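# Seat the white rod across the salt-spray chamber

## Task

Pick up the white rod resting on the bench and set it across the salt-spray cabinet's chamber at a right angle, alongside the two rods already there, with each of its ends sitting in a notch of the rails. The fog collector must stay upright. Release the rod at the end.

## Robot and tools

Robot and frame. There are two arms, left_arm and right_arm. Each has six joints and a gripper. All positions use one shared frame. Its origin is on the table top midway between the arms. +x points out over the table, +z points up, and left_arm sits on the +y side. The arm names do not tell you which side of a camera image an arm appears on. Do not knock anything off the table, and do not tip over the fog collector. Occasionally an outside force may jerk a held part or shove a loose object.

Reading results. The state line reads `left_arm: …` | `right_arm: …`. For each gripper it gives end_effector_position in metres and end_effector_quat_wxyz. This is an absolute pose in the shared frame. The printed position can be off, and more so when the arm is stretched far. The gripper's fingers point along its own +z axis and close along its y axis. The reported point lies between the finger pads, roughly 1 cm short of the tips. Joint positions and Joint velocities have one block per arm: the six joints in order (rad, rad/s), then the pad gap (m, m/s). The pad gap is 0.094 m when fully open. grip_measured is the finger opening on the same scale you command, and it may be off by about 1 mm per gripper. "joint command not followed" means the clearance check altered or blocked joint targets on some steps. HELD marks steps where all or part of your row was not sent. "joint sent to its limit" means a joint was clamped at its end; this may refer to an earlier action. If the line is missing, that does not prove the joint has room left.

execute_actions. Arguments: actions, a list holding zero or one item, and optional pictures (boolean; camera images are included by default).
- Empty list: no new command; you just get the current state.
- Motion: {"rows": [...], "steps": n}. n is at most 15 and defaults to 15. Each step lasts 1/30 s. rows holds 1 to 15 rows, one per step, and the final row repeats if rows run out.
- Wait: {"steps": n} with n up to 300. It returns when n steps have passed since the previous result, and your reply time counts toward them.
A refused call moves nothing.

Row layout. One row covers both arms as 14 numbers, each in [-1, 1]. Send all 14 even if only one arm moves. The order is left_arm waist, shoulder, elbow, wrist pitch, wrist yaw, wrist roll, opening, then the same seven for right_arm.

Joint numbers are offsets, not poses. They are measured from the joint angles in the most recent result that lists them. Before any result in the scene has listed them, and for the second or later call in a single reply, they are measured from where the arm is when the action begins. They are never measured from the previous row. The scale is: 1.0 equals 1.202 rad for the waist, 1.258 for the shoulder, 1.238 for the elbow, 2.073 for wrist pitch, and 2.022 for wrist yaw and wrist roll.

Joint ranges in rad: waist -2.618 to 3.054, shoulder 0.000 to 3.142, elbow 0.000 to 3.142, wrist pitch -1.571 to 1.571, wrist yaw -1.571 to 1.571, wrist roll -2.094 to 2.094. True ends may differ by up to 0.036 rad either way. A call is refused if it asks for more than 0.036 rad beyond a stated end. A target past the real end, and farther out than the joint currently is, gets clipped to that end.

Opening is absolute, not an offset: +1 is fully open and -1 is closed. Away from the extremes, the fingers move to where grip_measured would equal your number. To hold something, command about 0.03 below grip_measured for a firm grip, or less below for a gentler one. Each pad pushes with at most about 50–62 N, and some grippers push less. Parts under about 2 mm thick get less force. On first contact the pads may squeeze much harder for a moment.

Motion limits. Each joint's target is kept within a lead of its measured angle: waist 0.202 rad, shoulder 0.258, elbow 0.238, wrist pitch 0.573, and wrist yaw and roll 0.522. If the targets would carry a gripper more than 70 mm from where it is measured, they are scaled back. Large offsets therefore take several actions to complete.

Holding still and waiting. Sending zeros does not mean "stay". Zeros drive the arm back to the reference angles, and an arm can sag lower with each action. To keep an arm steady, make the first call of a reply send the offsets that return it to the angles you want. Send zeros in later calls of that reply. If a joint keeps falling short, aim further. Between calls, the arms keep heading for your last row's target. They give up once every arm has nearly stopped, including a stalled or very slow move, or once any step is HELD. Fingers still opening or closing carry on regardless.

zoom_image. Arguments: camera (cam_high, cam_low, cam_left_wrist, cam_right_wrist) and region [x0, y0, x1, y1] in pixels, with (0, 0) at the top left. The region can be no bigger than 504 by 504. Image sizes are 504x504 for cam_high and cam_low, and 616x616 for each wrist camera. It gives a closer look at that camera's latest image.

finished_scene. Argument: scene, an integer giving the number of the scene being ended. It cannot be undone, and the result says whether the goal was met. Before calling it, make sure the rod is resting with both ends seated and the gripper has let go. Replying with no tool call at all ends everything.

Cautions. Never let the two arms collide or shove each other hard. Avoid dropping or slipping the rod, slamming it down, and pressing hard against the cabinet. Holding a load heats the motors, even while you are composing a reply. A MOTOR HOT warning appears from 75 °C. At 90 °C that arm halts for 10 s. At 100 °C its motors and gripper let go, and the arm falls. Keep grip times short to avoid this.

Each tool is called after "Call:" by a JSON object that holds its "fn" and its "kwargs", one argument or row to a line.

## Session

Call:
{"fn": "execute_actions", "kwargs": {
  "actions": []
}}

Scene clock: 0.00 s of 4800.00 s.
left_arm: end_effector_position=(+0.3457, +0.1366, +0.1694) grip_measured=+1.000 end_effector_quat_wxyz=(+0.090, +0.790, +0.603, -0.069) | right_arm: end_effector_position=(+0.5182, -0.2010, +0.2118) grip_measured=+1.000 end_effector_quat_wxyz=(+0.256, +0.254, +0.806, +0.469)
Joint positions: left_arm=[-0.305  1.985  1.954 -1.434  0.201  1.347  0.094] | right_arm=[ 0.27   1.701  1.236 -0.073 -0.575  1.063  0.094]
Joint velocities: left_arm=[ 0.002 -0.022 -0.017  0.022  0.022  0.022  0.   ] | right_arm=[-0.002 -0.017  0.002 -0.051 -0.051 -0.007  0.   ]
Motor temperatures (°C, as the motors report them): left_arm=[19 22 20 22 22 19] | right_arm=[21 21 22 23 21 21]

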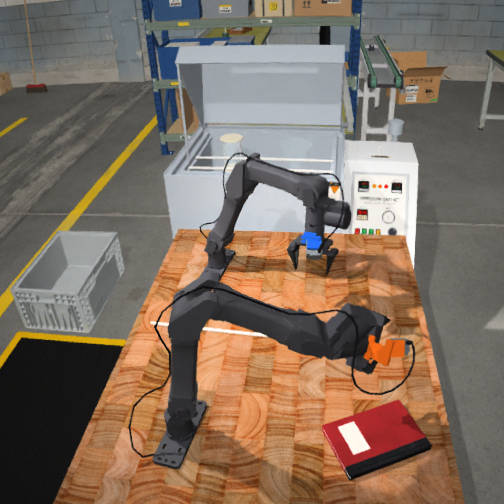

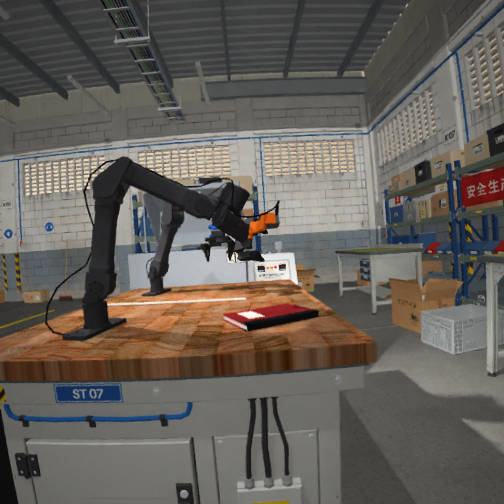

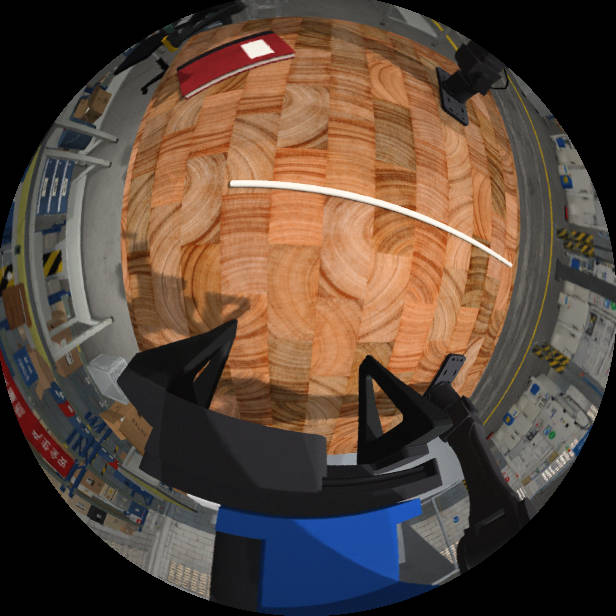

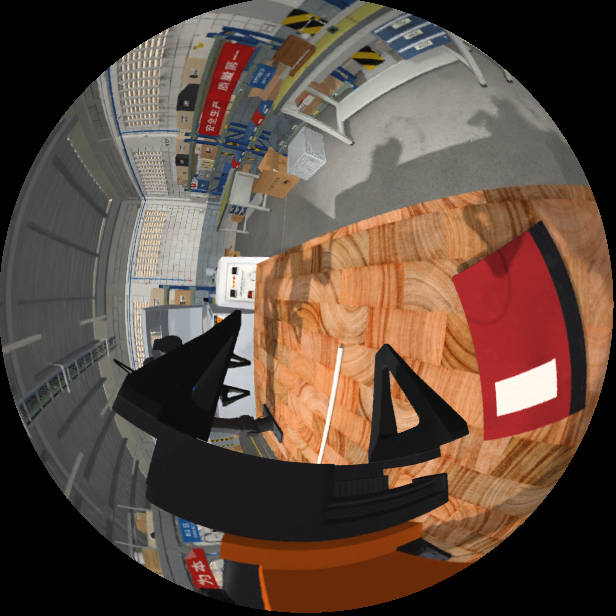

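Call:
{"fn": "execute_actions", "kwargs": {
  "actions": [
    {"rows":[[0,-0.1,-0.1,0,-0.1,-0.7,1,-1,-0.4,0,0,0,0,1]]}
  ],
  "pictures": false
}}

Call:
{"fn": "execute_actions", "kwargs": {
  "actions": [
    {"steps":20}
  ],
  "pictures": false
}}

Scene clock: 1.30 s of 4800.00 s.
left_arm: end_effector_position=(+0.3365, +0.1787, +0.1792) grip_measured=+1.000 end_effector_quat_wxyz=(+0.054, +0.276, +0.959, -0.017) | right_arm: end_effector_position=(+0.4471, -0.4421, +0.4030) grip_measured=+1.000 end_effector_quat_wxyz=(+0.551, +0.347, +0.647, +0.396)
Joint positions: left_arm=[-0.307  1.867  1.846 -1.437  0.011  0.078  0.094] | right_arm=[-0.3    1.244  1.224 -0.075 -0.58   1.063  0.094]
Joint velocities: left_arm=[-0.007 -0.012 -0.017 -0.037 -0.081 -0.96   0.   ] | right_arm=[-1.922 -0.696  0.002  0.095  0.051  0.037  0.   ]
Motor temperatures (°C, as the motors report them): left_arm=[19 22 20 22 22 19] | right_arm=[21 21 22 23 21 21]
Steps of this call (steps 1 to 24: nothing new was sent; steps 25 to 39: all 15 steps of this action). Readings (joint positions):
25: left_arm=[-0.306 1.968 1.930 -1.419 0.173 1.265] | right_arm=[0.262 1.691 1.234 -0.075 -0.577 1.063]
26: left_arm=[-0.307 1.943 1.892 -1.413 0.138 1.164] | right_arm=[0.245 1.673 1.228 -0.083 -0.578 1.063]
28: left_arm=[-0.307 1.902 1.851 -1.431 0.084 0.965] | right_arm=[0.186 1.622 1.224 -0.092 -0.578 1.063]
32: left_arm=[-0.307 1.868 1.846 -1.437 0.034 0.567] | right_arm=[0.040 1.486 1.224 -0.091 -0.578 1.063]
39: the state above

Scene clock: 1.97 s of 4800.00 s.
left_arm: end_effector_position=(+0.3367, +0.1791, +0.1792) grip_measured=+1.000 end_effector_quat_wxyz=(+0.053, +0.210, +0.976, -0.019) | right_arm: end_effector_position=(+0.3097, -0.6583, +0.4194) grip_measured=+1.000 end_effector_quat_wxyz=(+0.666, +0.521, +0.498, +0.192)
Joint positions: left_arm=[-0.307  1.867  1.846 -1.437  0.009 -0.059  0.094] | right_arm=[-0.94   1.205  1.224 -0.065 -0.563  1.063  0.094]
Joint velocities: left_arm=[-0.002  0.002  0.012 -0.051 -0.022 -0.022  0.   ] | right_arm=[ 0.002  0.007  0.002  0.022 -0.022 -0.051  0.   ]
Motor temperatures (°C, as the motors report them): left_arm=[19 22 20 22 22 19] | right_arm=[21 22 22 23 21 21]
Steps of this call (steps 1 to 20: the robot went on to your last target). Readings (joint positions):
1: left_arm=[-0.307 1.867 1.846 -1.437 0.011 0.050] | right_arm=[-0.372 1.224 1.224 -0.069 -0.580 1.063]
2: left_arm=[-0.307 1.867 1.846 -1.437 0.010 0.028] | right_arm=[-0.447 1.211 1.224 -0.064 -0.580 1.063]
4: left_arm=[-0.307 1.867 1.846 -1.437 0.010 -0.004] | right_arm=[-0.598 1.204 1.224 -0.059 -0.579 1.063]
8: left_arm=[-0.307 1.867 1.846 -1.437 0.009 -0.038] | right_arm=[-0.880 1.205 1.224 -0.065 -0.570 1.063]
20: the state above

Call:
{"fn": "execute_actions", "kwargs": {
  "actions": [
    {"rows":[[-0.556,0.055,-0.255,0.138,0,-0.465,1,0,0,0,0,0,0,1]]}
  ],
  "pictures": false
}}

Call:
{"fn": "execute_actions", "kwargs": {
  "actions": [
    {"steps":15}
  ]
}}

Scene clock: 3.77 s of 4800.00 s.
left_arm: end_effector_position=(+0.1430, +0.0118, +0.0708) grip_measured=+1.000 end_effector_quat_wxyz=(-0.013, +0.138, +0.990, -0.004) | right_arm: end_effector_position=(+0.3097, -0.6583, +0.4194) grip_measured=+1.000 end_effector_quat_wxyz=(+0.666, +0.521, +0.498, +0.192)
Joint positions: left_arm=[-1.007  1.956  1.539 -1.161  0.027 -0.904  0.094] | right_arm=[-0.94   1.205  1.224 -0.065 -0.564  1.063  0.094]
Joint velocities: left_arm=[-0.642 -0.012 -0.002  0.051  0.11  -0.505  0.   ] | right_arm=[-0.012 -0.002  0.007 -0.051 -0.007 -0.066  0.   ]
Motor temperatures (°C, as the motors report them): left_arm=[19 23 21 22 22 19] | right_arm=[21 22 23 24 21 21]
Steps of this call (steps 1 to 15: the robot went on to your last target; steps 16 to 39: nothing new was sent; steps 40 to 54: all 15 steps of this action). Readings (joint positions):
40: left_arm=[-0.318 1.865 1.824 -1.409 0.003 -0.112] | right_arm=[-0.940 1.205 1.224 -0.065 -0.564 1.063]
41: left_arm=[-0.340 1.862 1.790 -1.374 -0.002 -0.174] | right_arm=[-0.940 1.205 1.224 -0.065 -0.564 1.063]
43: left_arm=[-0.412 1.872 1.708 -1.315 -0.003 -0.298] | right_arm=[-0.940 1.205 1.224 -0.065 -0.564 1.063]
47: left_arm=[-0.612 1.927 1.576 -1.234 -0.000 -0.605] | right_arm=[-0.940 1.205 1.224 -0.065 -0.564 1.063]
54: the state above

Scene clock: 4.27 s of 4800.00 s.
left_arm: end_effector_position=(+0.1544, +0.0158, +0.0708) grip_measured=+1.000 end_effector_quat_wxyz=(-0.011, +0.081, +0.997, -0.004) | right_arm: end_effector_position=(+0.3097, -0.6583, +0.4194) grip_measured=+1.000 end_effector_quat_wxyz=(+0.666, +0.521, +0.498, +0.192)
Joint positions: left_arm=[-0.976  1.956  1.539 -1.159  0.024 -0.988  0.094] | right_arm=[-0.94   1.205  1.224 -0.065 -0.564  1.063  0.094]
Joint velocities: left_arm=[ 0.012 -0.032 -0.017 -0.037  0.007 -0.007  0.   ] | right_arm=[ 0.007 -0.017  0.002 -0.037  0.037  0.081  0.   ]
Motor temperatures (°C, as the motors report them): left_arm=[19 23 21 22 22 19] | right_arm=[21 22 23 24 21 21]
Steps of this call (steps 1 to 15: the robot went on to your last target). Readings (joint positions):
1: left_arm=[-1.020 1.956 1.539 -1.160 0.032 -0.921] | right_arm=[-0.940 1.205 1.224 -0.065 -0.564 1.063]
2: left_arm=[-1.022 1.956 1.539 -1.160 0.034 -0.935] | right_arm=[-0.940 1.205 1.224 -0.065 -0.564 1.063]
4: left_arm=[-1.004 1.956 1.539 -1.159 0.033 -0.955] | right_arm=[-0.940 1.205 1.224 -0.065 -0.564 1.063]
8: left_arm=[-0.977 1.956 1.539 -1.159 0.025 -0.977] | right_arm=[-0.940 1.205 1.224 -0.065 -0.564 1.063]
15: the state above

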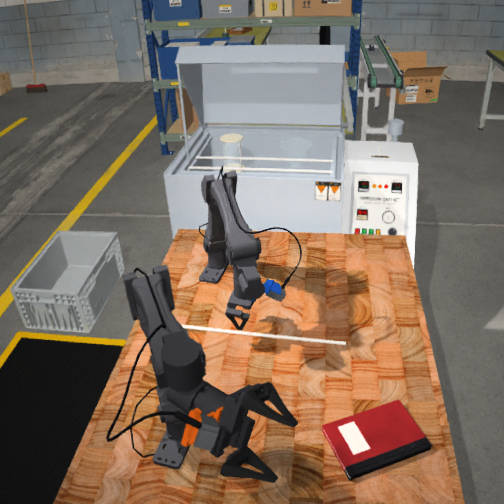

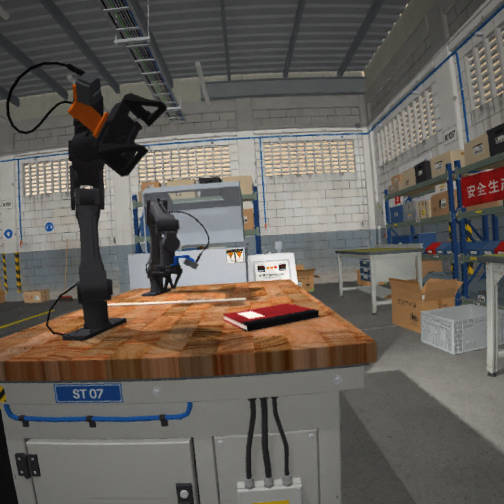

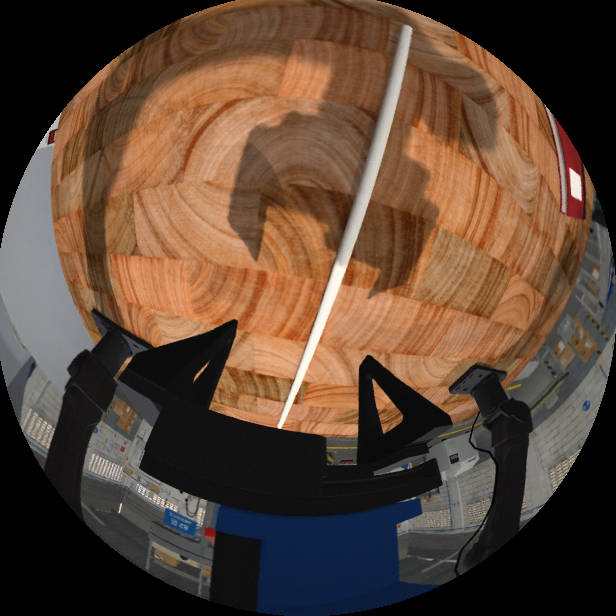

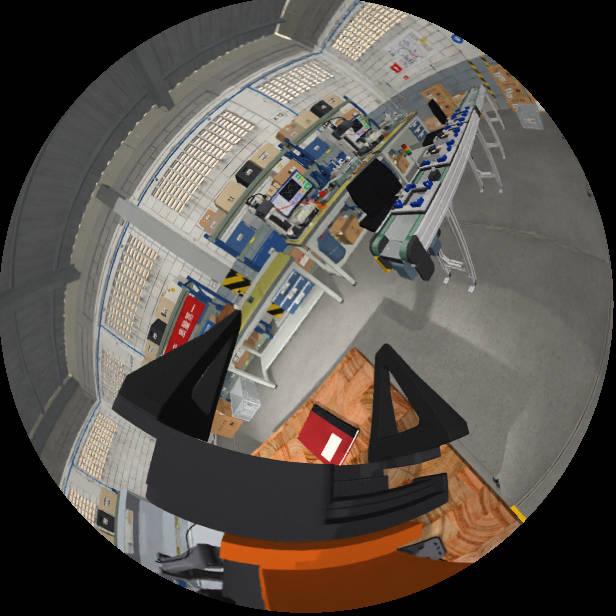

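Call:
{"fn": "execute_actions", "kwargs": {
  "actions": [
    {"rows":[[0.048,0.01,0,0.01,0,0.03,0.5,0,0,0,0,0,0,1],[0.048,0.02,0,0.02,0,0.03,0.5,0,0,0,0,0,0,1],[0.048,0.03,-0.01,0.03,0,0.03,0.3,0,0,0,0,0,0,1],[0.048,0.04,-0.02,0.04,0,0.03,0.3,0,0,0,0,0,0,1],[0.048,0.05,-0.03,0.05,0,0.03,0,0,0,0,0,0,0,1],[0.048,0.06,-0.04,0.06,0,0.03,0,0,0,0,0,0,0,1],[0.048,0.07,-0.04,0.07,0,0.03,0,0,0,0,0,0,0,1],[0.048,0.078,-0.04,0.077,0,0.03,0,0,0,0,0,0,0,1]]}
  ]
}}

Scene clock: 5.77 s of 4800.00 s.
left_arm: end_effector_position=(+0.1793, +0.0114, +0.0257) grip_measured=+0.002 end_effector_quat_wxyz=(-0.014, +0.078, +0.997, -0.005) | right_arm: end_effector_position=(+0.3097, -0.6583, +0.4194) grip_measured=+1.000 end_effector_quat_wxyz=(+0.666, +0.521, +0.498, +0.192)
Joint positions: left_arm=[-0.919  2.055  1.5   -1.023  0.029 -0.937  0.047] | right_arm=[-0.94   1.205  1.224 -0.065 -0.564  1.063  0.094]
Joint velocities: left_arm=[-0.002 -0.012  0.002  0.066 -0.051  0.007 -0.   ] | right_arm=[-0.002 -0.002 -0.007 -0.007  0.022 -0.051  0.   ]
Motor temperatures (°C, as the motors report them): left_arm=[19 23 21 22 22 19] | right_arm=[21 22 23 24 21 21]
Steps of this call (steps 1 to 15: the robot went on to your last target; steps 16 to 30: nothing new was sent; steps 31 to 45: all 15 steps of this action). Readings (joint positions):
31: left_arm=[-0.972 1.956 1.539 -1.158 0.026 -0.982] | right_arm=[-0.940 1.205 1.224 -0.065 -0.564 1.063]
32: left_arm=[-0.964 1.956 1.539 -1.154 0.029 -0.972] | right_arm=[-0.940 1.205 1.224 -0.065 -0.564 1.063]
34: left_arm=[-0.940 1.964 1.539 -1.136 0.029 -0.959] | right_arm=[-0.940 1.205 1.224 -0.065 -0.564 1.063]
38: left_arm=[-0.919 2.007 1.523 -1.071 0.029 -0.945] | right_arm=[-0.940 1.205 1.224 -0.065 -0.564 1.063]
45: the state above

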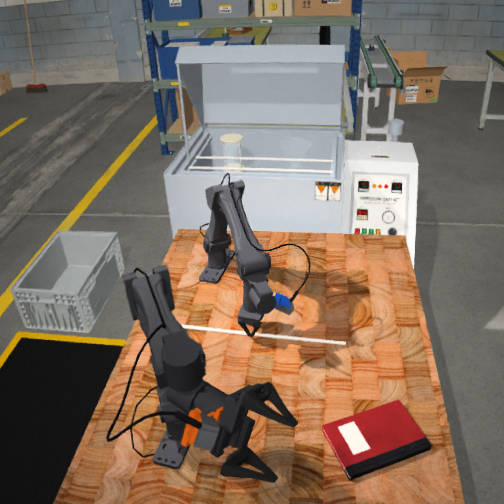

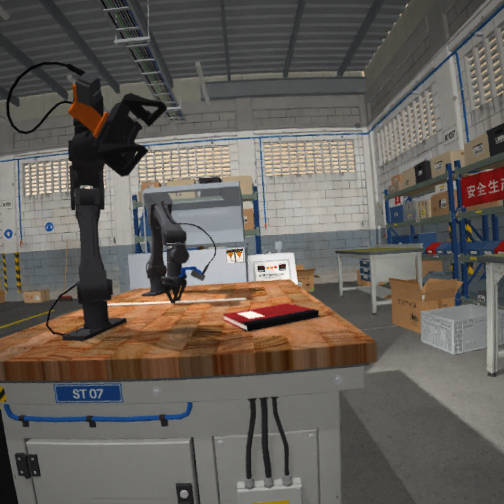

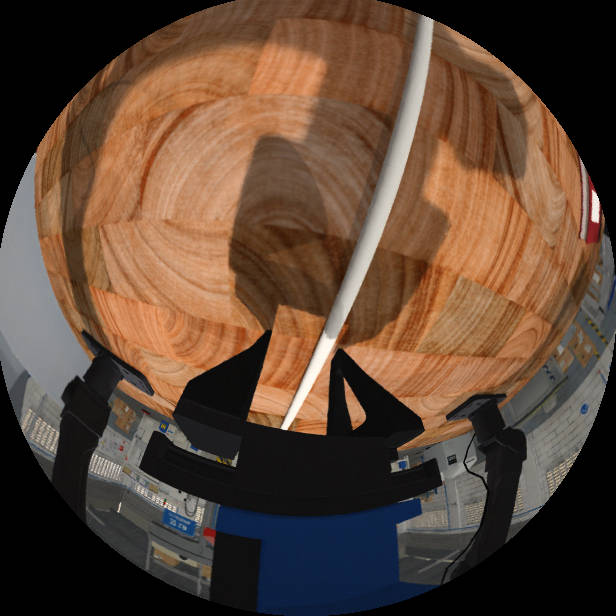

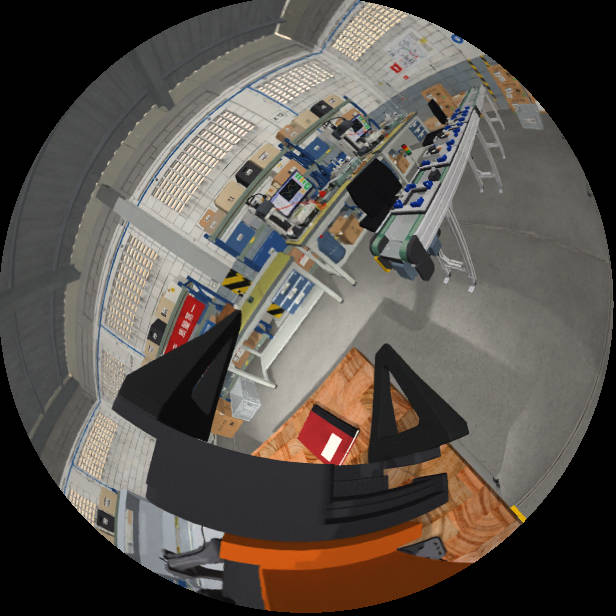

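Call:
{"fn": "execute_actions", "kwargs": {
  "actions": [
    {"rows":[[0,0,0,0.03,0,0.01,0,0,0,0,0,0,0,1],[0,0,0,0.03,0,0.01,0,0,0,0,0,0,0,1],[0,0.022,0,0.03,0,0.01,0,0,0,0,0,0,0,1],[0,0.022,0,0.03,0,0.01,0,0,0,0,0,0,0,1],[0,0.022,0,0.03,0,0.01,0,0,0,0,0,0,0,1],[0,0.022,0,0.03,0,0.01,-0.2,0,0,0,0,0,0,1],[0,0.022,0,0.03,0,0.01,-0.3,0,0,0,0,0,0,1],[0,0.022,0,0.03,0,0.01,-0.4,0,0,0,0,0,0,1],[0,0.022,0,0.03,0,0.01,-0.5,0,0,0,0,0,0,1],[0,0.022,0,0.03,0,0.01,-0.6,0,0,0,0,0,0,1],[0,0.022,0,0.03,0,0.01,-0.7,0,0,0,0,0,0,1],[0,0.022,0,0.03,0,0.01,-0.78,0,0,0,0,0,0,1],[0,0.022,0,0.03,0,0.01,-0.86,0,0,0,0,0,0,1]]}
  ]
}}

Scene clock: 7.27 s of 4800.00 s.
left_arm: end_effector_position=(+0.1842, +0.0018, +0.0220) grip_measured=-0.823 end_effector_quat_wxyz=(-0.005, +0.086, +0.996, -0.021) | right_arm: end_effector_position=(+0.3097, -0.6583, +0.4194) grip_measured=+1.000 end_effector_quat_wxyz=(+0.666, +0.521, +0.498, +0.192)
Joint positions: left_arm=[-0.919  2.065  1.5   -0.975  0.03  -0.921  0.008] | right_arm=[-0.94   1.205  1.224 -0.065 -0.564  1.063  0.094]
Joint velocities: left_arm=[-0.002 -0.012 -0.007  0.037  0.007  0.125 -0.001] | right_arm=[ 0.012 -0.002  0.012 -0.037 -0.022  0.066  0.   ]
Motor temperatures (°C, as the motors report them): left_arm=[19 23 21 22 22 19] | right_arm=[21 22 23 24 21 21]
Steps of this call (steps 1 to 30: the robot went on to your last target; steps 31 to 45: all 15 steps of this action). Readings (joint positions):
31: left_arm=[-0.919 2.055 1.500 -1.004 0.030 -0.934] | right_arm=[-0.940 1.205 1.224 -0.065 -0.564 1.063]
32: left_arm=[-0.919 2.055 1.500 -0.997 0.030 -0.932] | right_arm=[-0.940 1.205 1.224 -0.065 -0.564 1.063]
34: left_arm=[-0.919 2.057 1.500 -0.986 0.030 -0.930] | right_arm=[-0.940 1.205 1.224 -0.065 -0.564 1.063]
38: left_arm=[-0.919 2.065 1.500 -0.978 0.029 -0.927] | right_arm=[-0.940 1.205 1.224 -0.065 -0.564 1.063]
45: the state above

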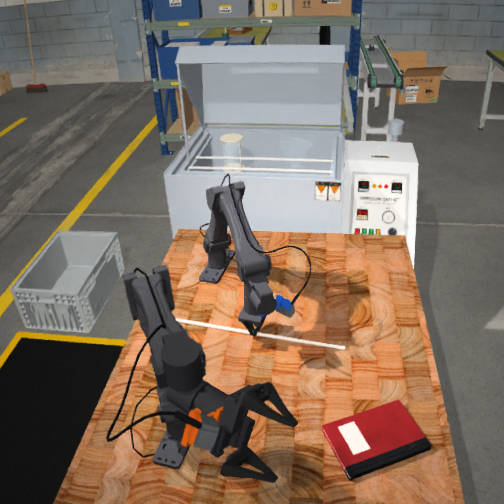

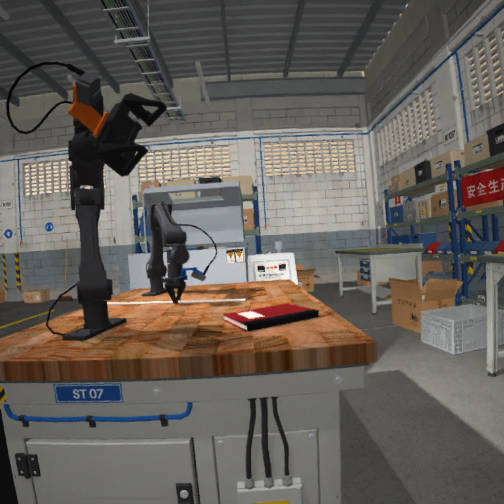

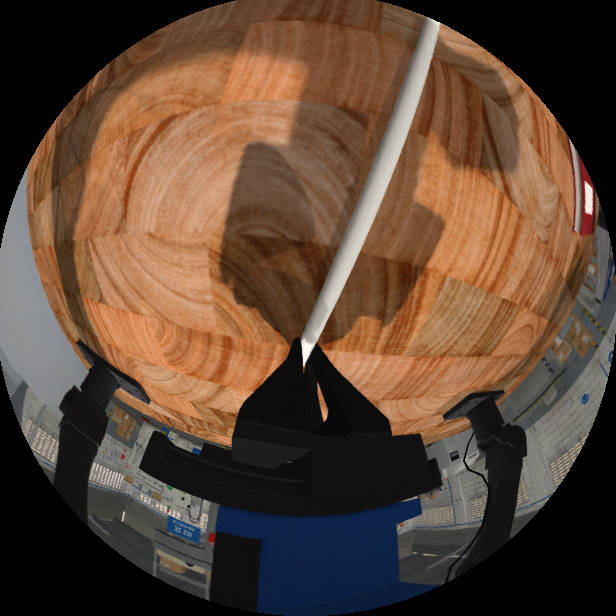

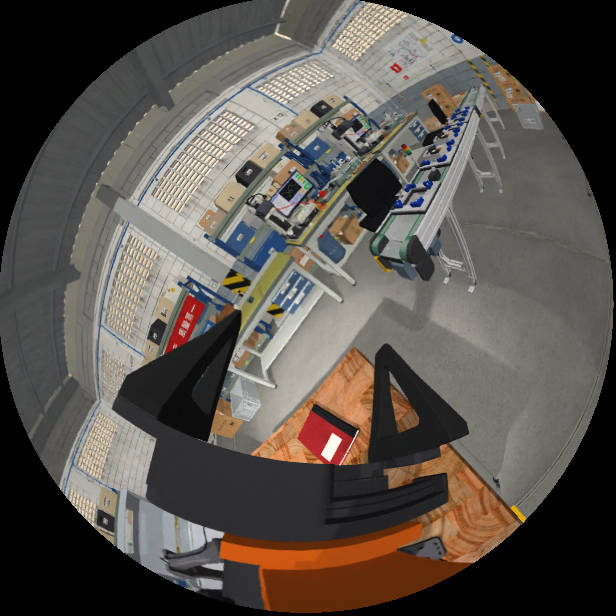

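Call:
{"fn": "execute_actions", "kwargs": {
  "actions": [
    {"rows":[[0,-0.02,0.01,-0.015,0,0,-0.87,0,0,0,0,0,0,1],[0,-0.04,0.01,-0.03,0,0,-0.87,0,0,0,0,0,0,1],[0,-0.06,0.01,-0.04,0,0,-0.87,0,0,0,0,0,0,1],[0,-0.08,0.01,-0.05,0,-0.03,-0.87,0,0,0,0,0,0,1],[0,-0.1,0.01,-0.065,0,-0.06,-0.87,0,0,0,0,0,0,1],[0,-0.12,0.01,-0.075,0,-0.1,-0.87,0,0,0,0,0,0,1],[0,-0.14,0.01,-0.09,0,-0.14,-0.87,0,0,0,0,0,0,1],[0,-0.16,0.01,-0.1,0,-0.18,-0.87,0,0,0,0,0,0,1],[0,-0.18,0.01,-0.11,0,-0.22,-0.87,0,0,0,0,0,0,1],[0,-0.2,0.01,-0.12,0,-0.26,-0.87,0,0,0,0,0,0,1],[0,-0.24,0.02,-0.13,0,-0.29,-0.87,0,0,0,0,0,0,1],[0,-0.28,0.03,-0.14,-0.015,-0.32,-0.87,0,0,0,0,0,0,1],[0,-0.33,0.04,-0.145,-0.015,-0.32,-0.87,0,0,0,0,0,0,1],[0,-0.38,0.04,-0.145,-0.015,-0.32,-0.87,0,0,0,0,0,0,1],[0,-0.62,0.04,-0.145,-0.015,-0.32,-0.87,0,0,0,0,0,0,1]]}
  ],
  "pictures": false
}}

Call:
{"fn": "execute_actions", "kwargs": {
  "actions": [
    {"steps":15}
  ],
  "pictures": false
}}

Call:
{"fn": "execute_actions", "kwargs": {
  "actions": [
    {"rows":[[0.04,0,0,0,0,0,-0.87,0,0,0,0,0,0,1],[0.09,0,0,0,0,0,-0.87,0,0,0,0,0,0,1],[0.15,0,0,0,0,0,-0.87,0,0,0,0,0,0,1],[0.22,0,0,0,0,0,-0.87,0,0,0,0,0,0,1],[0.29,0,0,0,0,0,-0.87,0,0,0,0,0,0,1],[0.36,0,0,0,0,0,-0.87,0,0,0,0,0,0,1],[1,0,0,0,0,0,-0.87,0,0,0,0,0,0,1]]}
  ],
  "pictures": false
}}

Call:
{"fn": "execute_actions", "kwargs": {
  "actions": [
    {"rows":[[1,0,0,0,0,0,-0.87,0,0,0,0,0,0,1]]}
  ],
  "pictures": false
}}

Call:
{"fn": "execute_actions", "kwargs": {
  "actions": [
    {"steps":12}
  ]
}}

Scene clock: 10.33 s of 4800.00 s.
left_arm: end_effector_position=(+0.1652, +0.0413, +0.1542) grip_measured=-0.824 end_effector_quat_wxyz=(+0.020, -0.161, +0.982, -0.097) | right_arm: end_effector_position=(+0.3097, -0.6583, +0.4194) grip_measured=+1.000 end_effector_quat_wxyz=(+0.666, +0.521, +0.498, +0.192)
Joint positions: left_arm=[-0.919  1.676  1.502 -1.2    0.022 -1.421  0.008] | right_arm=[-0.94   1.205  1.224 -0.065 -0.564  1.063  0.094]
Joint velocities: left_arm=[ 0.002 -1.551 -0.012 -0.271 -0.051 -0.593 -0.001] | right_arm=[ 0.027 -0.007  0.022  0.022  0.007  0.022  0.   ]
Motor temperatures (°C, as the motors report them): left_arm=[19 24 21 22 22 19] | right_arm=[21 22 23 25 21 21]
Steps of this call (steps 1 to 15: the robot went on to your last target; steps 16 to 77: nothing new was sent; steps 78 to 92: all 15 steps of this action). Readings (joint positions):
78: left_arm=[-0.919 2.065 1.500 -0.976 0.031 -0.921] | right_arm=[-0.940 1.205 1.224 -0.065 -0.564 1.063]
79: left_arm=[-0.919 2.063 1.500 -0.980 0.031 -0.921] | right_arm=[-0.940 1.205 1.224 -0.065 -0.564 1.063]
81: left_arm=[-0.919 2.045 1.500 -1.004 0.031 -0.929] | right_arm=[-0.940 1.205 1.224 -0.065 -0.564 1.063]
85: left_arm=[-0.919 1.946 1.500 -1.076 0.031 -1.065] | right_arm=[-0.940 1.205 1.224 -0.065 -0.564 1.063]
92: the state above

Scene clock: 10.83 s of 4800.00 s.
left_arm: end_effector_position=(+0.1453, +0.0836, +0.2894) grip_measured=-0.824 end_effector_quat_wxyz=(+0.065, -0.218, +0.932, -0.283) | right_arm: end_effector_position=(+0.3097, -0.6583, +0.4194) grip_measured=+1.000 end_effector_quat_wxyz=(+0.666, +0.521, +0.498, +0.192)
Joint positions: left_arm=[-0.919  1.278  1.555 -1.259  0.013 -1.557  0.008] | right_arm=[-0.94   1.205  1.224 -0.065 -0.564  1.063  0.094]
Joint velocities: left_arm=[-0.017  0.12  -0.002 -0.066 -0.007 -0.066  0.001] | right_arm=[-0.007  0.002 -0.007  0.007 -0.095  0.081  0.   ]
Motor temperatures (°C, as the motors report them): left_arm=[19 24 21 22 22 19] | right_arm=[21 22 23 25 21 21]
Steps of this call (steps 1 to 15: the robot went on to your last target). Readings (joint positions):
1: left_arm=[-0.919 1.619 1.502 -1.205 0.022 -1.441] | right_arm=[-0.940 1.205 1.224 -0.065 -0.564 1.063]
2: left_arm=[-0.919 1.560 1.503 -1.208 0.021 -1.458] | right_arm=[-0.940 1.205 1.224 -0.065 -0.564 1.063]
4: left_arm=[-0.919 1.439 1.509 -1.215 0.020 -1.487] | right_arm=[-0.940 1.205 1.224 -0.065 -0.564 1.063]
8: left_arm=[-0.919 1.267 1.548 -1.240 0.014 -1.532] | right_arm=[-0.940 1.205 1.224 -0.065 -0.564 1.063]
15: the state above

Scene clock: 11.33 s of 4800.00 s.
left_arm: end_effector_position=(+0.3077, +0.3042, +0.2901) grip_measured=-0.825 end_effector_quat_wxyz=(-0.185, +0.617, -0.730, +0.228) | right_arm: end_effector_position=(+0.3097, -0.6583, +0.4194) grip_measured=+1.000 end_effector_quat_wxyz=(+0.666, +0.521, +0.498, +0.192)
Joint positions: left_arm=[ 0.028  1.28   1.555 -1.249  0.022 -1.557  0.008] | right_arm=[-0.94   1.205  1.224 -0.065 -0.564  1.063  0.094]
Joint velocities: left_arm=[ 2.107 -0.037  0.007 -0.007 -0.11  -0.081 -0.001] | right_arm=[-0.002  0.017  0.007  0.007 -0.066  0.007  0.   ]
Motor temperatures (°C, as the motors report them): left_arm=[19 24 21 22 22 19] | right_arm=[21 22 23 25 21 21]
Steps of this call (steps 1 to 15: all 15 steps of this action). Readings (joint positions):
1: left_arm=[-0.913 1.280 1.555 -1.260 0.016 -1.557] | right_arm=[-0.940 1.205 1.224 -0.065 -0.564 1.063]
2: left_arm=[-0.893 1.280 1.555 -1.260 0.023 -1.557] | right_arm=[-0.940 1.205 1.224 -0.065 -0.564 1.063]
4: left_arm=[-0.795 1.280 1.555 -1.259 0.037 -1.557] | right_arm=[-0.940 1.205 1.224 -0.065 -0.564 1.063]
8: left_arm=[-0.499 1.280 1.555 -1.253 0.030 -1.557] | right_arm=[-0.940 1.205 1.224 -0.065 -0.564 1.063]
15: the state above

Scene clock: 11.83 s of 4800.00 s.
left_arm: end_effector_position=(+0.1821, +0.6025, +0.2915) grip_measured=-0.827 end_effector_quat_wxyz=(-0.283, +0.909, -0.290, +0.096) | right_arm: end_effector_position=(+0.3097, -0.6583, +0.4194) grip_measured=+1.000 end_effector_quat_wxyz=(+0.666, +0.521, +0.498, +0.192)
Joint positions: left_arm=[ 1.149  1.28   1.555 -1.239  0.023 -1.557  0.008] | right_arm=[-0.94   1.205  1.224 -0.065 -0.564  1.063  0.094]
Joint velocities: left_arm=[ 1.766  0.012  0.002 -0.051 -0.183 -0.037 -0.   ] | right_arm=[-0.002 -0.007 -0.002  0.037  0.007 -0.037  0.   ]
Motor temperatures (°C, as the motors report them): left_arm=[19 24 21 22 22 19] | right_arm=[21 22 23 25 21 21]
Steps of this call (steps 1 to 15: all 15 steps of this action). Readings (joint positions):
1: left_arm=[0.103 1.280 1.555 -1.248 0.022 -1.557] | right_arm=[-0.940 1.205 1.224 -0.065 -0.564 1.063]
2: left_arm=[0.179 1.280 1.555 -1.247 0.023 -1.557] | right_arm=[-0.940 1.205 1.224 -0.065 -0.564 1.063]
4: left_arm=[0.329 1.280 1.555 -1.244 0.025 -1.557] | right_arm=[-0.940 1.205 1.224 -0.065 -0.564 1.063]
8: left_arm=[0.631 1.280 1.555 -1.241 0.026 -1.557] | right_arm=[-0.940 1.205 1.224 -0.065 -0.564 1.063]
15: the state above

Scene clock: 12.23 s of 4800.00 s.
left_arm: end_effector_position=(+0.1594, +0.6167, +0.2915) grip_measured=-0.827 end_effector_quat_wxyz=(-0.287, +0.921, -0.250, +0.082) | right_arm: end_effector_position=(+0.3097, -0.6583, +0.4194) grip_measured=+1.000 end_effector_quat_wxyz=(+0.666, +0.521, +0.498, +0.192)
Joint positions: left_arm=[ 1.235  1.28   1.555 -1.239  0.018 -1.558  0.008] | right_arm=[-0.94   1.205  1.224 -0.065 -0.564  1.063  0.094]
Joint velocities: left_arm=[-0.007  0.027  0.002  0.007 -0.007  0.007 -0.   ] | right_arm=[-0.007 -0.012 -0.017 -0.022  0.051 -0.066  0.   ]
Motor temperatures (°C, as the motors report them): left_arm=[19 24 21 22 22 19] | right_arm=[21 22 23 25 21 21]
Steps of this call (steps 1 to 12: the robot went on to your last target). Readings (joint positions):
1: left_arm=[1.198 1.280 1.555 -1.239 0.014 -1.558] | right_arm=[-0.940 1.205 1.224 -0.065 -0.564 1.063]
2: left_arm=[1.224 1.280 1.555 -1.239 0.007 -1.558] | right_arm=[-0.940 1.205 1.224 -0.065 -0.564 1.063]
4: left_arm=[1.235 1.280 1.555 -1.239 0.005 -1.558] | right_arm=[-0.940 1.205 1.224 -0.065 -0.564 1.063]
8: left_arm=[1.235 1.280 1.555 -1.239 0.015 -1.558] | right_arm=[-0.940 1.205 1.224 -0.065 -0.564 1.063]
12: the state above

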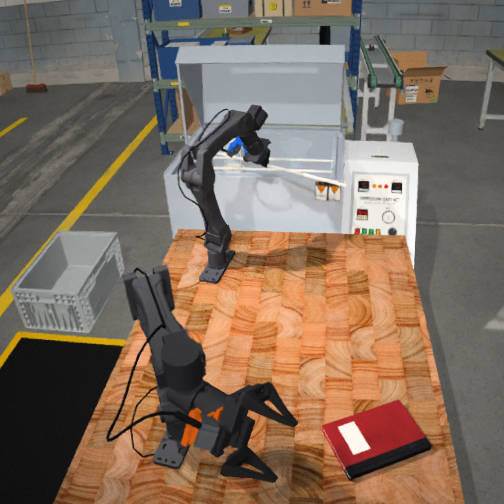

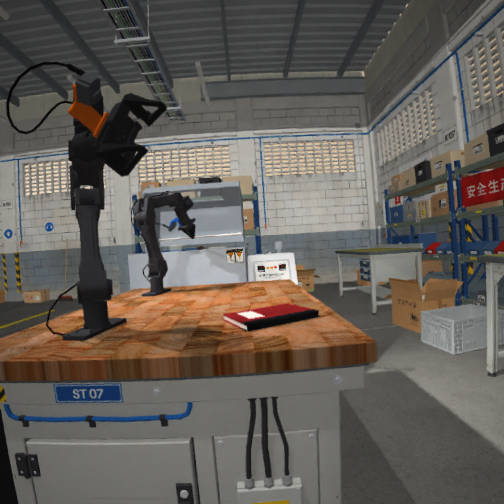

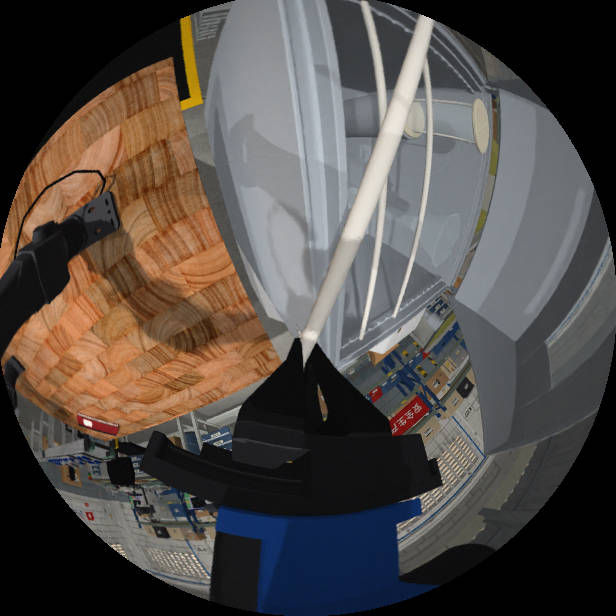

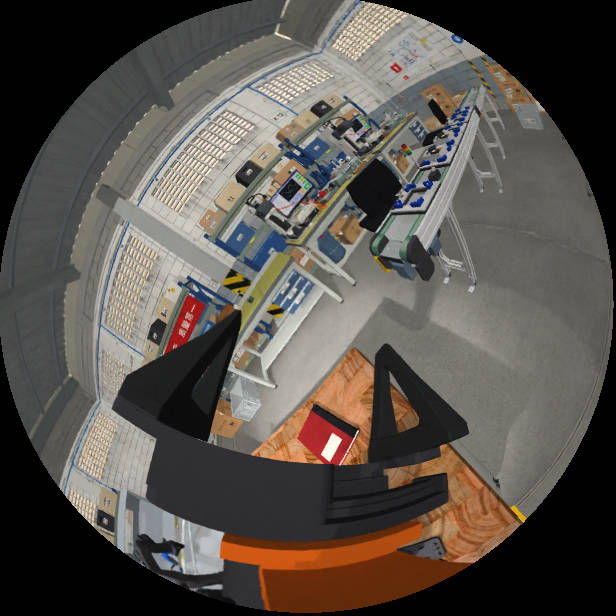

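Call:
{"fn": "execute_actions", "kwargs": {
  "actions": [
    {"rows":[[0.16,-0.01,0,0,-0.065,-0.09,-0.87,0,0,0,0,0,0,1]],"steps":15}
  ],
  "pictures": false
}}

Call:
{"fn": "execute_actions", "kwargs": {
  "actions": [
    {"rows":[[0,0.1,0.2,0,0,0,-0.87,0,0,0,0,0,0,1]],"steps":15}
  ]
}}

Scene clock: 14.53 s of 4800.00 s.
left_arm: end_effector_position=(+0.0736, +0.6494, +0.2915) grip_measured=-0.827 end_effector_quat_wxyz=(-0.304, +0.951, -0.050, -0.004) | right_arm: end_effector_position=(+0.3097, -0.6583, +0.4194) grip_measured=+1.000 end_effector_quat_wxyz=(+0.666, +0.521, +0.498, +0.192)
Joint positions: left_arm=[ 1.435  1.28   1.55  -1.24  -0.155 -1.729  0.008] | right_arm=[-0.94   1.205  1.224 -0.065 -0.564  1.063  0.094]
Joint velocities: left_arm=[ 0.11   0.007 -0.115 -0.037 -0.535 -0.095 -0.   ] | right_arm=[ 0.002 -0.002  0.002 -0.022 -0.022  0.022  0.   ]
Motor temperatures (°C, as the motors report them): left_arm=[19 24 21 23 22 19] | right_arm=[21 22 23 25 21 21]
Steps of this call (steps 1 to 30: the robot went on to your last target; steps 31 to 54: nothing new was sent; steps 55 to 69: all 15 steps of this action). Readings (joint positions):
55: left_arm=[1.260 1.280 1.555 -1.239 0.022 -1.583] | right_arm=[-0.940 1.205 1.224 -0.065 -0.564 1.063]
56: left_arm=[1.312 1.280 1.555 -1.239 0.009 -1.611] | right_arm=[-0.940 1.205 1.224 -0.065 -0.564 1.063]
58: left_arm=[1.402 1.280 1.555 -1.238 -0.042 -1.659] | right_arm=[-0.940 1.205 1.224 -0.065 -0.564 1.063]
62: left_arm=[1.430 1.280 1.555 -1.238 -0.086 -1.705] | right_arm=[-0.940 1.205 1.224 -0.065 -0.564 1.063]
69: the state above

Scene clock: 15.03 s of 4800.00 s.
left_arm: end_effector_position=(+0.0823, +0.6899, +0.3267) grip_measured=-0.827 end_effector_quat_wxyz=(-0.338, +0.940, -0.040, +0.000) | right_arm: end_effector_position=(+0.3097, -0.6583, +0.4194) grip_measured=+1.000 end_effector_quat_wxyz=(+0.666, +0.521, +0.498, +0.192)
Joint positions: left_arm=[ 1.443  1.425  1.771 -1.244 -0.163 -1.73   0.008] | right_arm=[-0.94   1.205  1.224 -0.065 -0.564  1.063  0.094]
Joint velocities: left_arm=[ 0.002 -0.051  0.027  0.022  0.139  0.022 -0.   ] | right_arm=[ 0.007 -0.012  0.002  0.007  0.007  0.081  0.   ]
Motor temperatures (°C, as the motors report them): left_arm=[19 24 22 23 22 19] | right_arm=[21 22 23 25 21 21]
Steps of this call (steps 1 to 15: all 15 steps of this action). Readings (joint positions):
1: left_arm=[1.440 1.304 1.583 -1.270 -0.173 -1.730] | right_arm=[-0.940 1.205 1.224 -0.065 -0.564 1.063]
2: left_arm=[1.445 1.345 1.643 -1.291 -0.192 -1.730] | right_arm=[-0.940 1.205 1.224 -0.065 -0.564 1.063]
4: left_arm=[1.452 1.410 1.724 -1.261 -0.219 -1.730] | right_arm=[-0.940 1.205 1.224 -0.065 -0.564 1.063]
8: left_arm=[1.454 1.444 1.742 -1.245 -0.227 -1.730] | right_arm=[-0.940 1.205 1.224 -0.065 -0.564 1.063]
15: the state above

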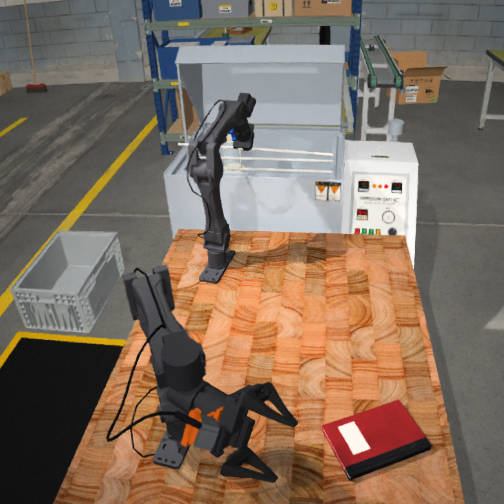

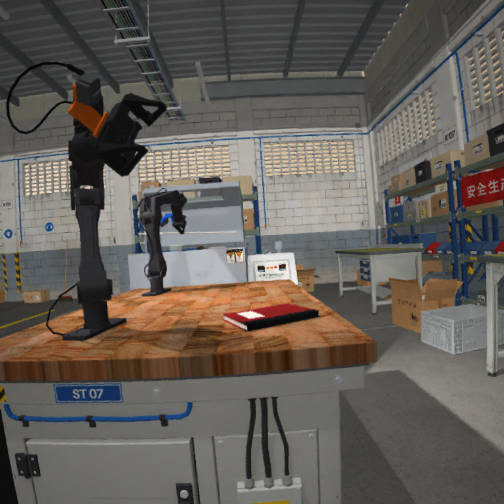

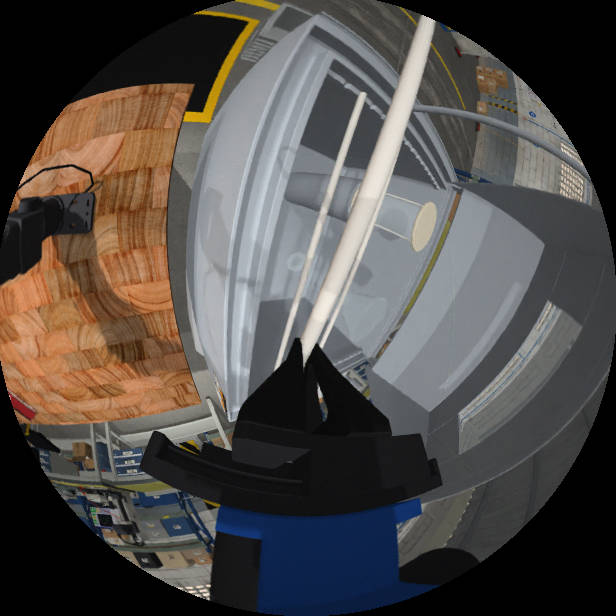

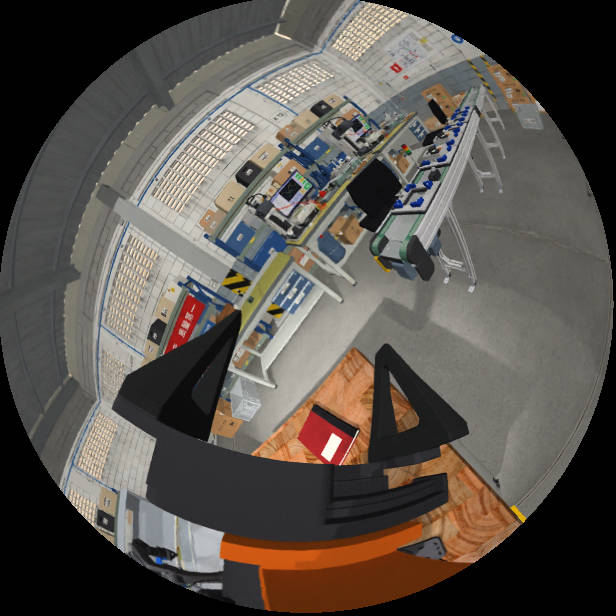

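Call:
{"fn": "execute_actions", "kwargs": {
  "actions": [
    {"rows":[[0,0.05,0.03,0,0,0,-0.87,0,0,0,0,0,0,1],[0,0.08,0.05,0,0,0,-0.87,0,0,0,0,0,0,1],[0,0.11,0.07,0,0,0,-0.87,0,0,0,0,0,0,1],[0,0.14,0.09,0,0,0,-0.87,0,0,0,0,0,0,1],[0,0.17,0.11,0,0,0,-0.87,0,0,0,0,0,0,1],[0,0.2,0.13,0,0,0,-0.87,0,0,0,0,0,0,1],[0,0.22,0.14,0,0.02,0,-0.87,0,0,0,0,0,0,1]],"steps":15}
  ]
}}

Call:
{"fn": "zoom_image", "kwargs": {
  "camera": "cam_high",
  "region": [160,110,360,200]
}}

Scene clock: 16.13 s of 4800.00 s.
left_arm: end_effector_position=(+0.1098, +0.7541, +0.2680) grip_measured=-0.827 end_effector_quat_wxyz=(-0.263, +0.963, -0.053, +0.001) | right_arm: end_effector_position=(+0.3097, -0.6583, +0.4194) grip_measured=+1.000 end_effector_quat_wxyz=(+0.666, +0.521, +0.498, +0.192)
Joint positions: left_arm=[ 1.443  1.73   1.912 -1.233 -0.123 -1.73   0.008] | right_arm=[-0.94   1.205  1.224 -0.065 -0.564  1.063  0.094]
Joint velocities: left_arm=[ 0.002 -0.1   -0.007 -0.007  0.007  0.007  0.001] | right_arm=[ 0.002  0.002 -0.012  0.022 -0.007 -0.007  0.   ]
Motor temperatures (°C, as the motors report them): left_arm=[19 24 22 23 22 19] | right_arm=[21 22 23 25 21 21]
Steps of this call (steps 1 to 18: the robot went on to your last target; steps 19 to 33: all 15 steps of this action). Readings (joint positions):
19: left_arm=[1.443 1.429 1.774 -1.246 -0.150 -1.730] | right_arm=[-0.940 1.205 1.224 -0.065 -0.564 1.063]
20: left_arm=[1.443 1.444 1.787 -1.251 -0.151 -1.730] | right_arm=[-0.940 1.205 1.224 -0.065 -0.564 1.063]
22: left_arm=[1.443 1.499 1.830 -1.254 -0.152 -1.730] | right_arm=[-0.940 1.205 1.224 -0.065 -0.564 1.063]
26: left_arm=[1.443 1.655 1.911 -1.239 -0.144 -1.730] | right_arm=[-0.940 1.205 1.224 -0.065 -0.564 1.063]
33: the state above

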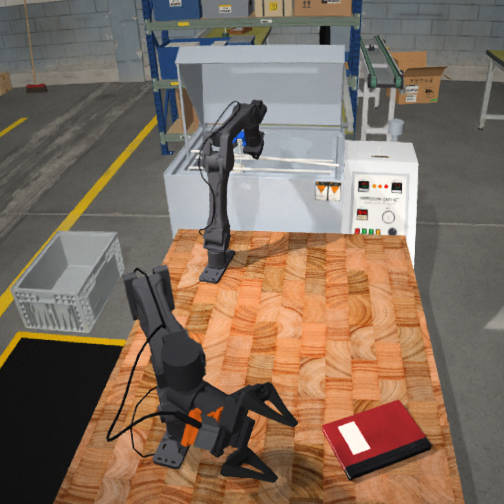

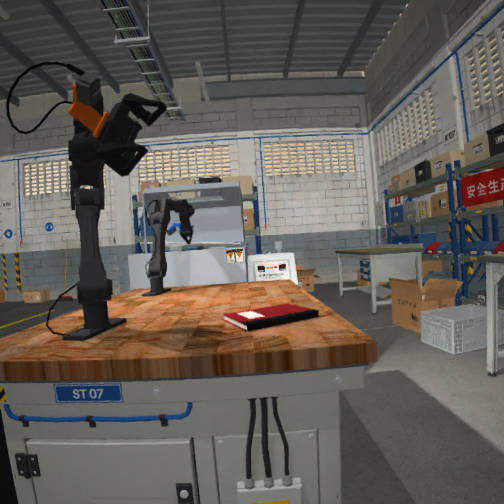

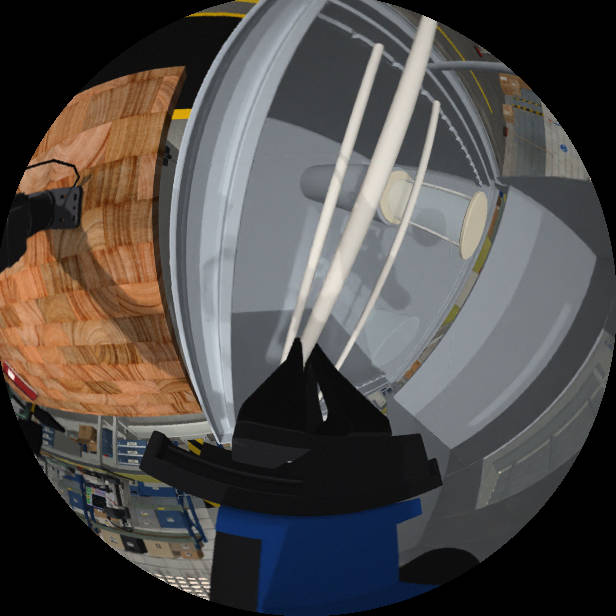

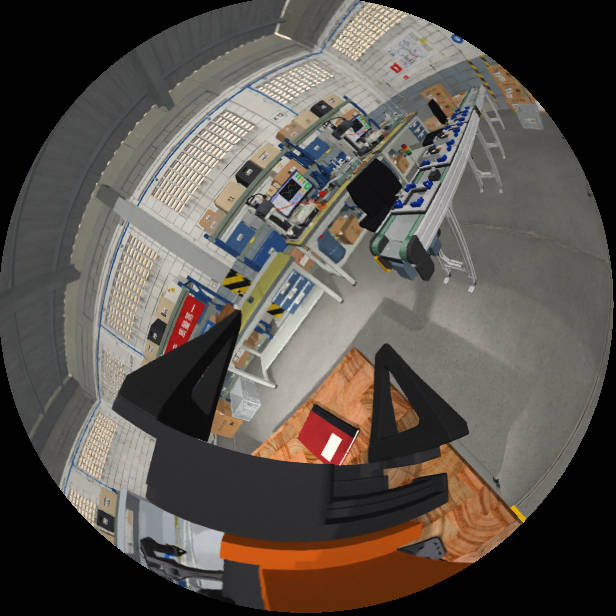

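Region (160, 110, 360, 200) of cam_high's 504x504 image, scaled by 2.520, with more detail than that image has; it fills the top 227 rows of this view, and the rest is white.

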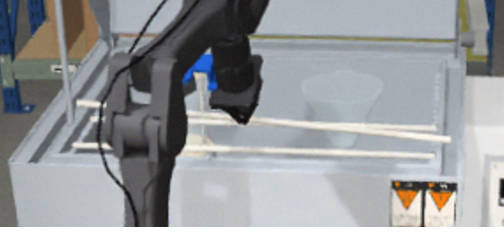

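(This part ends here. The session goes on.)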